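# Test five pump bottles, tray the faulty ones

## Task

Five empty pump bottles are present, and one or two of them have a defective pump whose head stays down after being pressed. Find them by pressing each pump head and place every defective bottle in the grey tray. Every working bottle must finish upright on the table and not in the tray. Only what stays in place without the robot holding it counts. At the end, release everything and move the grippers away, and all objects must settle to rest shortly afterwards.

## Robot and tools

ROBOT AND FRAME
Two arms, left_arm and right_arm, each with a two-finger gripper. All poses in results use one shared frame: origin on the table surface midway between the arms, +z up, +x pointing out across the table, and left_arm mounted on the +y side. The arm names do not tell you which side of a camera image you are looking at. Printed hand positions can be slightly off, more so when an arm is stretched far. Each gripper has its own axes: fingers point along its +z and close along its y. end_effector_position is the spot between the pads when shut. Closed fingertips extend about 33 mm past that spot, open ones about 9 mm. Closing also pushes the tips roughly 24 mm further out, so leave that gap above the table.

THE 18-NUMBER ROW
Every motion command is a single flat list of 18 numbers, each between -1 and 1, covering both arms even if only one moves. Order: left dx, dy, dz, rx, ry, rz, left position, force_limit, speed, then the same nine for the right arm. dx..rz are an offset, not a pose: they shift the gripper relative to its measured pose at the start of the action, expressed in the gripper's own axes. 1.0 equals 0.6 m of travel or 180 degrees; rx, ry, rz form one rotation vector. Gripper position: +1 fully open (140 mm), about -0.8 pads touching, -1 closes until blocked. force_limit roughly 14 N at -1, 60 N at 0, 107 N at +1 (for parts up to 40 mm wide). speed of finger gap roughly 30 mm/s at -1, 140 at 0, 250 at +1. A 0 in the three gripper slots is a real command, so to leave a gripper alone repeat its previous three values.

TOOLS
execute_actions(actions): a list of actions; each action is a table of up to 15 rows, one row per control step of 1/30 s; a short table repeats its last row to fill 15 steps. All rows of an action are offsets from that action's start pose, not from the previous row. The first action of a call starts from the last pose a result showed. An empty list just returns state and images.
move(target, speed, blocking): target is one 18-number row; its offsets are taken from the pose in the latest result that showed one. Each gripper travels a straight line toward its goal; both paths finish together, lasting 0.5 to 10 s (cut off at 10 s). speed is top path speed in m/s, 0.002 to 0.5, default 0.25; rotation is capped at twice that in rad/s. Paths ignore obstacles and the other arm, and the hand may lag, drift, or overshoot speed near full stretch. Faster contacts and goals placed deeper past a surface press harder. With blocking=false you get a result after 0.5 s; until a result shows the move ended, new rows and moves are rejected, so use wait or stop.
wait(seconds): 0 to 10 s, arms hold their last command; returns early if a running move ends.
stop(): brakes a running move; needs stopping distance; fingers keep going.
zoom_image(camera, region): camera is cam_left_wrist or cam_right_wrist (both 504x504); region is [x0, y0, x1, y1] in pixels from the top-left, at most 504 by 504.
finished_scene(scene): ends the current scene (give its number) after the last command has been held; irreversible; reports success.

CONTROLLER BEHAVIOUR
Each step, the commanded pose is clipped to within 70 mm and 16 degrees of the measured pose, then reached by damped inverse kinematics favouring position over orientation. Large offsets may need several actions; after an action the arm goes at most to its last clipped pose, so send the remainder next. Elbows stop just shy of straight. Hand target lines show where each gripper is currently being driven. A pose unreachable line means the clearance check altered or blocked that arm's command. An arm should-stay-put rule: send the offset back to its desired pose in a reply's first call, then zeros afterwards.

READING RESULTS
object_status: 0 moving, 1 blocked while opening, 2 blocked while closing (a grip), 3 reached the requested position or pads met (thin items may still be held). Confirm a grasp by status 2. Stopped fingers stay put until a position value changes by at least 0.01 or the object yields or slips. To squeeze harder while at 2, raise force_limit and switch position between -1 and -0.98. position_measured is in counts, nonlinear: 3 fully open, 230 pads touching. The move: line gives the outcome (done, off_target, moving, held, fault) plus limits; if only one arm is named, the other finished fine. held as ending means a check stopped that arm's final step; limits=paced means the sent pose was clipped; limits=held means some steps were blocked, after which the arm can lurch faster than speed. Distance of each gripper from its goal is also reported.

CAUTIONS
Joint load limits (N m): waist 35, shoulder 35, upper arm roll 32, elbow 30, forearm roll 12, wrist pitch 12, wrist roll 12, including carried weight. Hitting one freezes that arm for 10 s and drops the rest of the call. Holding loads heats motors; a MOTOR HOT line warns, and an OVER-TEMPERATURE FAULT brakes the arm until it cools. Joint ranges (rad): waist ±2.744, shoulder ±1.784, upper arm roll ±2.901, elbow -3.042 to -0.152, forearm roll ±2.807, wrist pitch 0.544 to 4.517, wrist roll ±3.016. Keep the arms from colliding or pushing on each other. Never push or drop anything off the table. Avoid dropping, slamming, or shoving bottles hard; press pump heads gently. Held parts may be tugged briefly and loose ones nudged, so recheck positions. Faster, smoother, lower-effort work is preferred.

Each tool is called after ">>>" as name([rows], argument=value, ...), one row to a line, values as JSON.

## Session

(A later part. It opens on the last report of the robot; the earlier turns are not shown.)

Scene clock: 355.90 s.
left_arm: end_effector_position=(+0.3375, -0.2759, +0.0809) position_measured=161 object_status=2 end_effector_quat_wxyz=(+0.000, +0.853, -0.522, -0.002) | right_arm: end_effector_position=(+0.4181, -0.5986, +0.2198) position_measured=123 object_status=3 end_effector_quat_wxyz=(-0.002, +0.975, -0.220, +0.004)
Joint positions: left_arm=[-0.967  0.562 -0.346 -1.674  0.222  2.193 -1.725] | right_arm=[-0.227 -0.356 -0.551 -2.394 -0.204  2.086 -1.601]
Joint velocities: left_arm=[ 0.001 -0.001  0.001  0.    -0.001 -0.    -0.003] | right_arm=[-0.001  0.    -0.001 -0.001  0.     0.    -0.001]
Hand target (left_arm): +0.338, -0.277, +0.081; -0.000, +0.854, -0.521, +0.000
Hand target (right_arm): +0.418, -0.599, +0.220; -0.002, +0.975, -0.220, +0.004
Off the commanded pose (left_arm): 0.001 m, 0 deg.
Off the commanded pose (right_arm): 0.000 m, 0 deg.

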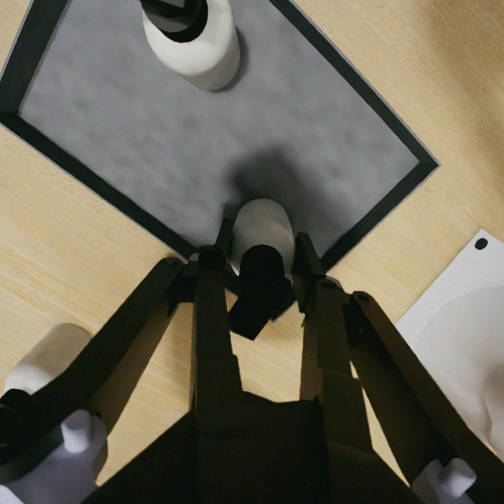

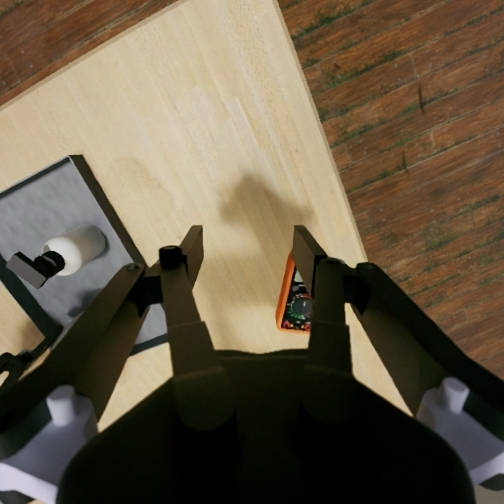

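>>> execute_actions([
  [[0,0,0.002,0,0,0,-1,0,0,0,0,0,0,0,0,0.05,0,0.6],[0,0,0.0045,0,0,0,-1,0,0,0,0,0,0,0,0,0.05,0,0.6],[0,0,0.007,0,0,0,-1,0,0,0,0,0,0,0,0,0.05,0,0.6],[0,0,0.009,0,0,0,-1,0,0,0,0,0,0,0,0,0.05,0,0.6],[0,0,0.010,0,0,0,-1,0,0,0,0,0,0,0,0,0.05,0,0.6],[0,0,0.010,0,0,0,-1,0,0,0,0,0,0,0,0,0.05,0,0.6],[0,0,0.010,0,0,0,0.05,0,0.6,0,0,0,0,0,0,0.05,0,0.6],[0,0,0.010,0,0,0,0.05,0,0.6,0,0,0,0,0,0,0.05,0,0.6],[0,0,0.010,0,0,0,0.05,0,0.6,0,0,0,0,0,0,0.05,0,0.6],[0,0,0.008,0,0,0,0.05,0,0.6,0,0,0,0,0,0,0.05,0,0.6],[0,0,0.002,0,0,0,0.05,0,0.6,0,0,0,0,0,0,0.05,0,0.6],[0,0,-0.008,0,0,0,0.05,0,0.6,0,0,0,0,0,0,0.05,0,0.6],[0,0,-0.021,0,0,0,0.05,0,0.6,0,0,0,0,0,0,0.05,0,0.6],[0,0,-0.036,0,0,0,0.05,0,0.6,0,0,0,0,0,0,0.05,0,0.6],[0,0,-0.052,0,0,0,0.05,0,0.6,0,0,0,0,0,0,0.05,0,0.6]],
  [[0,0,-0.05,0,0,0,0.05,0,0.6,0,0,0,0,0,0,0.05,0,0.6],[0,0,-0.067,0,0,0,0.05,0,0.6,0,0,0,0,0,0,0.05,0,0.6],[0,0,-0.084,0,0,0,0.05,0,0.6,0,0,0,0,0,0,0.05,0,0.6],[0,0,-0.101,0,0,0,0.05,0,0.6,0,0,0,0,0,0,0.05,0,0.6],[0,0,-0.118,0,0,0,0.05,0,0.6,0,0,0,0,0,0,0.05,0,0.6],[0,0,-0.135,0,0,0,0.05,0,0.6,0,0,0,0,0,0,0.05,0,0.6],[0,0,-0.152,0,0,0,0.05,0,0.6,0,0,0,0,0,0,0.05,0,0.6],[0,0,-0.169,0,0,0,0.05,0,0.6,0,0,0,0,0,0,0.05,0,0.6],[-0.003,0,-0.186,0,0,0,0.05,0,0.6,0,0,0,0,0,0,0.05,0,0.6],[-0.008,0,-0.202,0,0,0,0.05,0,0.6,0,0,0,0,0,0,0.05,0,0.6],[-0.015,0,-0.217,0,0,0,0.05,0,0.6,0,0,0,0,0,0,0.05,0,0.6],[-0.022,0,-0.231,0,0,0,0.05,0,0.6,0,0,0,0,0,0,0.05,0,0.6],[-0.029,0,-0.243,0,0,0,0.05,0,0.6,0,0,0,0,0,0,0.05,0,0.6],[-0.035,0,-0.253,0,0,0,0.05,0,0.6,0,0,0,0,0,0,0.05,0,0.6],[-0.040,0,-0.260,0,0,0,0.05,0,0.6,0,0,0,0,0,0,0.05,0,0.6]],
])

Scene clock: 372.87 s.
left_arm: end_effector_position=(+0.3349, -0.2737, +0.2340) position_measured=123 object_status=3 end_effector_quat_wxyz=(+0.012, +0.857, -0.515, +0.018) | right_arm: end_effector_position=(+0.4181, -0.5986, +0.2198) position_measured=123 object_status=3 end_effector_quat_wxyz=(-0.002, +0.975, -0.220, +0.004)
Joint positions: left_arm=[-0.938  0.359 -0.386 -1.585  0.145  1.961 -1.699] | right_arm=[-0.227 -0.356 -0.551 -2.394 -0.204  2.086 -1.601]
Joint velocities: left_arm=[ 0.09  -0.474 -0.052 -0.075 -0.155 -0.361  0.068] | right_arm=[-0.001  0.    -0.001  0.001 -0.     0.    -0.   ]
Hand target (left_arm): +0.324, -0.254, +0.242; +0.002, +0.853, -0.522, -0.003
Hand target (right_arm): +0.418, -0.599, +0.220; -0.002, +0.975, -0.220, +0.004
Off the commanded pose (left_arm): 0.023 m, 3 deg.
Off the commanded pose (right_arm): 0.000 m, 0 deg.

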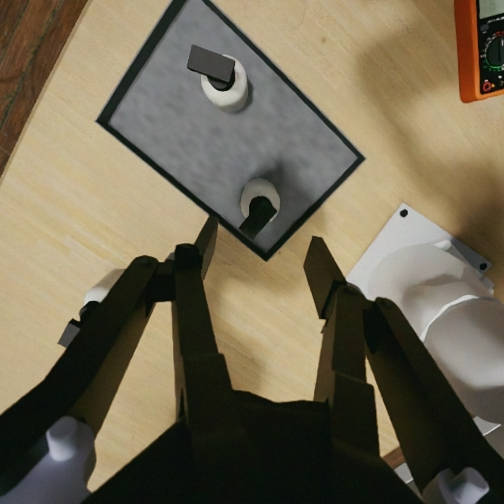

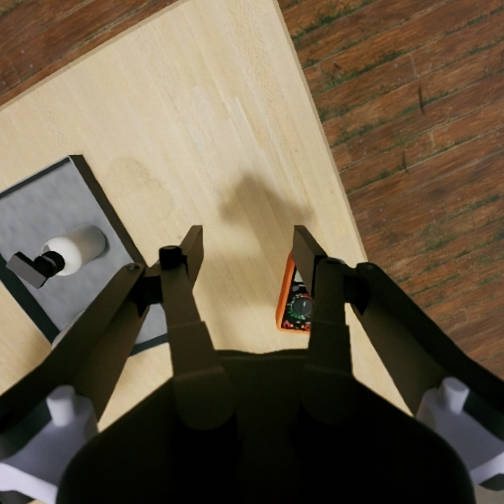

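>>> execute_actions(actions=[])

Scene clock: 373.67 s.
left_arm: end_effector_position=(+0.3255, -0.2564, +0.2442) position_measured=123 object_status=3 end_effector_quat_wxyz=(+0.003, +0.854, -0.520, +0.001) | right_arm: end_effector_position=(+0.4181, -0.5986, +0.2198) position_measured=123 object_status=3 end_effector_quat_wxyz=(-0.002, +0.975, -0.220, +0.004)
Joint positions: left_arm=[-0.931  0.327 -0.391 -1.595  0.126  1.901 -1.68 ] | right_arm=[-0.227 -0.356 -0.551 -2.394 -0.204  2.086 -1.601]
Joint velocities: left_arm=[-0.001  0.002  0.001  0.002  0.001 -0.003  0.005] | right_arm=[ 0.     0.    -0.     0.001  0.    -0.001 -0.   ]
Hand target (left_arm): +0.324, -0.254, +0.242; +0.002, +0.853, -0.522, -0.003
Hand target (right_arm): +0.418, -0.599, +0.220; -0.002, +0.975, -0.220, +0.004
Off the commanded pose (left_arm): 0.002 m, 1 deg.
Off the commanded pose (right_arm): 0.000 m, 0 deg.

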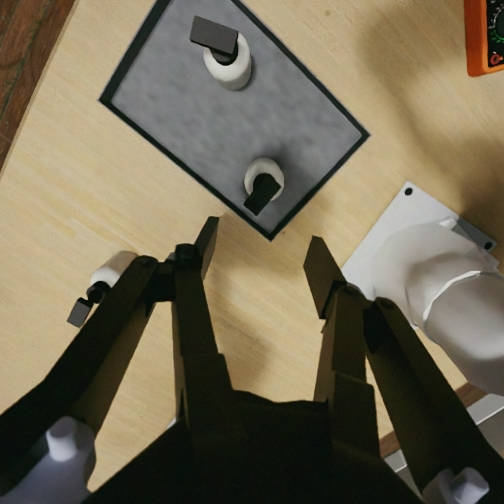

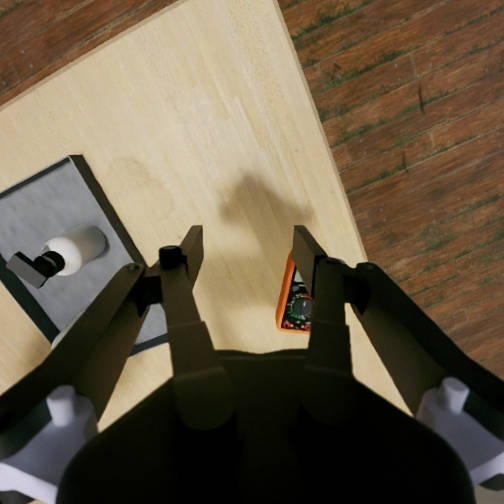

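>>> execute_actions([
  [[-0.004,-0.002,-0.001,0,0,-0.003,0.05,0,0.6,0,0,0,0,0,0,0.05,0,0.6],[-0.011,-0.006,-0.004,0,0,-0.008,0.05,0,0.6,0,0,0,0,0,0,0.05,0,0.6],[-0.023,-0.013,-0.008,0,0,-0.016,0.05,0,0.6,0,0,0,0,0,0,0.05,0,0.6],[-0.038,-0.021,-0.013,0,0,-0.026,0.05,0,0.6,0,0,0,0,0,0,0.05,0,0.6],[-0.055,-0.031,-0.019,0,0,-0.038,0.05,0,0.6,0,0,0,0,0,0,0.05,0,0.6],[-0.072,-0.040,-0.025,0,0,-0.049,0.05,0,0.6,0,0,0,0,0,0,0.05,0,0.6],[-0.089,-0.050,-0.031,0,0,-0.061,0.05,0,0.6,0,0,0,0,0,0,0.05,0,0.6],[-0.106,-0.060,-0.038,0,0,-0.073,0.05,0,0.6,0,0,0,0,0,0,0.05,0,0.6],[-0.123,-0.069,-0.044,0,0,-0.085,0.05,0,0.6,0,0,0,0,0,0,0.05,0,0.6],[-0.140,-0.079,-0.050,0,0,-0.096,0.05,0,0.6,0,0,0,0,0,0,0.05,0,0.6],[-0.155,-0.087,-0.055,0,0,-0.107,0.05,0,0.6,0,0,0,0,0,0,0.05,0,0.6],[-0.168,-0.095,-0.060,0,0,-0.116,0.05,0,0.6,0,0,0,0,0,0,0.05,0,0.6],[-0.178,-0.100,-0.063,0,0,-0.122,0.05,0,0.6,0,0,0,0,0,0,0.05,0,0.6],[-0.185,-0.104,-0.066,0,0,-0.127,0.05,0,0.6,0,0,0,0,0,0,0.05,0,0.6],[-0.189,-0.1065,-0.067,0,0,-0.130,0.05,0,0.6,0,0,0,0,0,0,0.05,0,0.6]],
])

Scene clock: 393.50 s.
left_arm: end_effector_position=(+0.3332, -0.1388, +0.2796) position_measured=123 object_status=3 end_effector_quat_wxyz=(-0.002, +0.921, -0.390, -0.002) | right_arm: end_effector_position=(+0.4181, -0.5986, +0.2198) position_measured=123 object_status=3 end_effector_quat_wxyz=(-0.002, +0.975, -0.220, +0.004)
Joint positions: left_arm=[-0.835 -0.015 -0.326 -1.928 -0.004  1.908 -1.787] | right_arm=[-0.227 -0.356 -0.551 -2.394 -0.204  2.086 -1.601]
Joint velocities: left_arm=[ 0.153 -0.638  0.146 -0.529 -0.234  0.006 -0.273] | right_arm=[ 0.001  0.     0.    -0.001  0.     0.001 -0.002]
Hand target (left_arm): +0.328, -0.127, +0.281; +0.005, +0.942, -0.336, -0.006
Hand target (right_arm): +0.418, -0.599, +0.220; -0.002, +0.975, -0.220, +0.004
Off the commanded pose (left_arm): 0.014 m, 7 deg.
Off the commanded pose (right_arm): 0.000 m, 0 deg.

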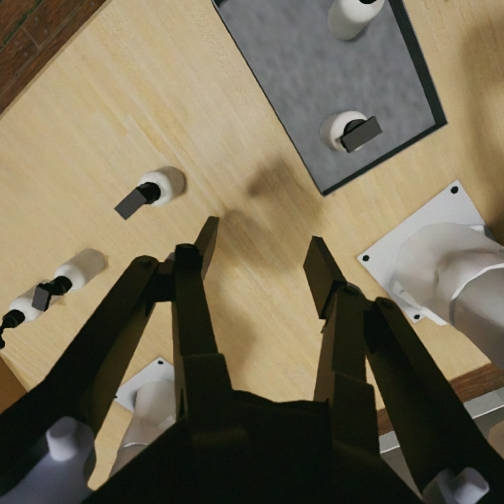

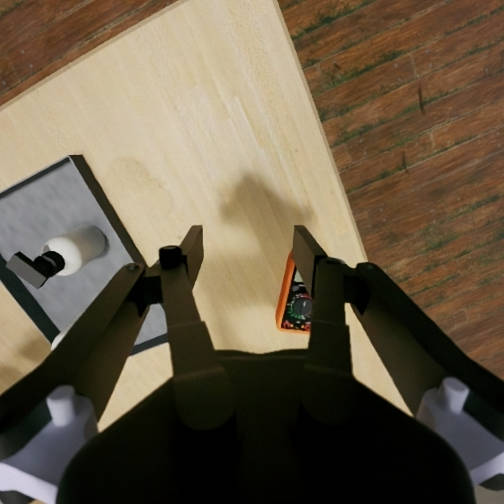

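All three good bottles are upright on the table and both faulty ones are standing in the tray; the arms are clear.

>>> finished_scene(scene=2)

The scene is finished: the task was done.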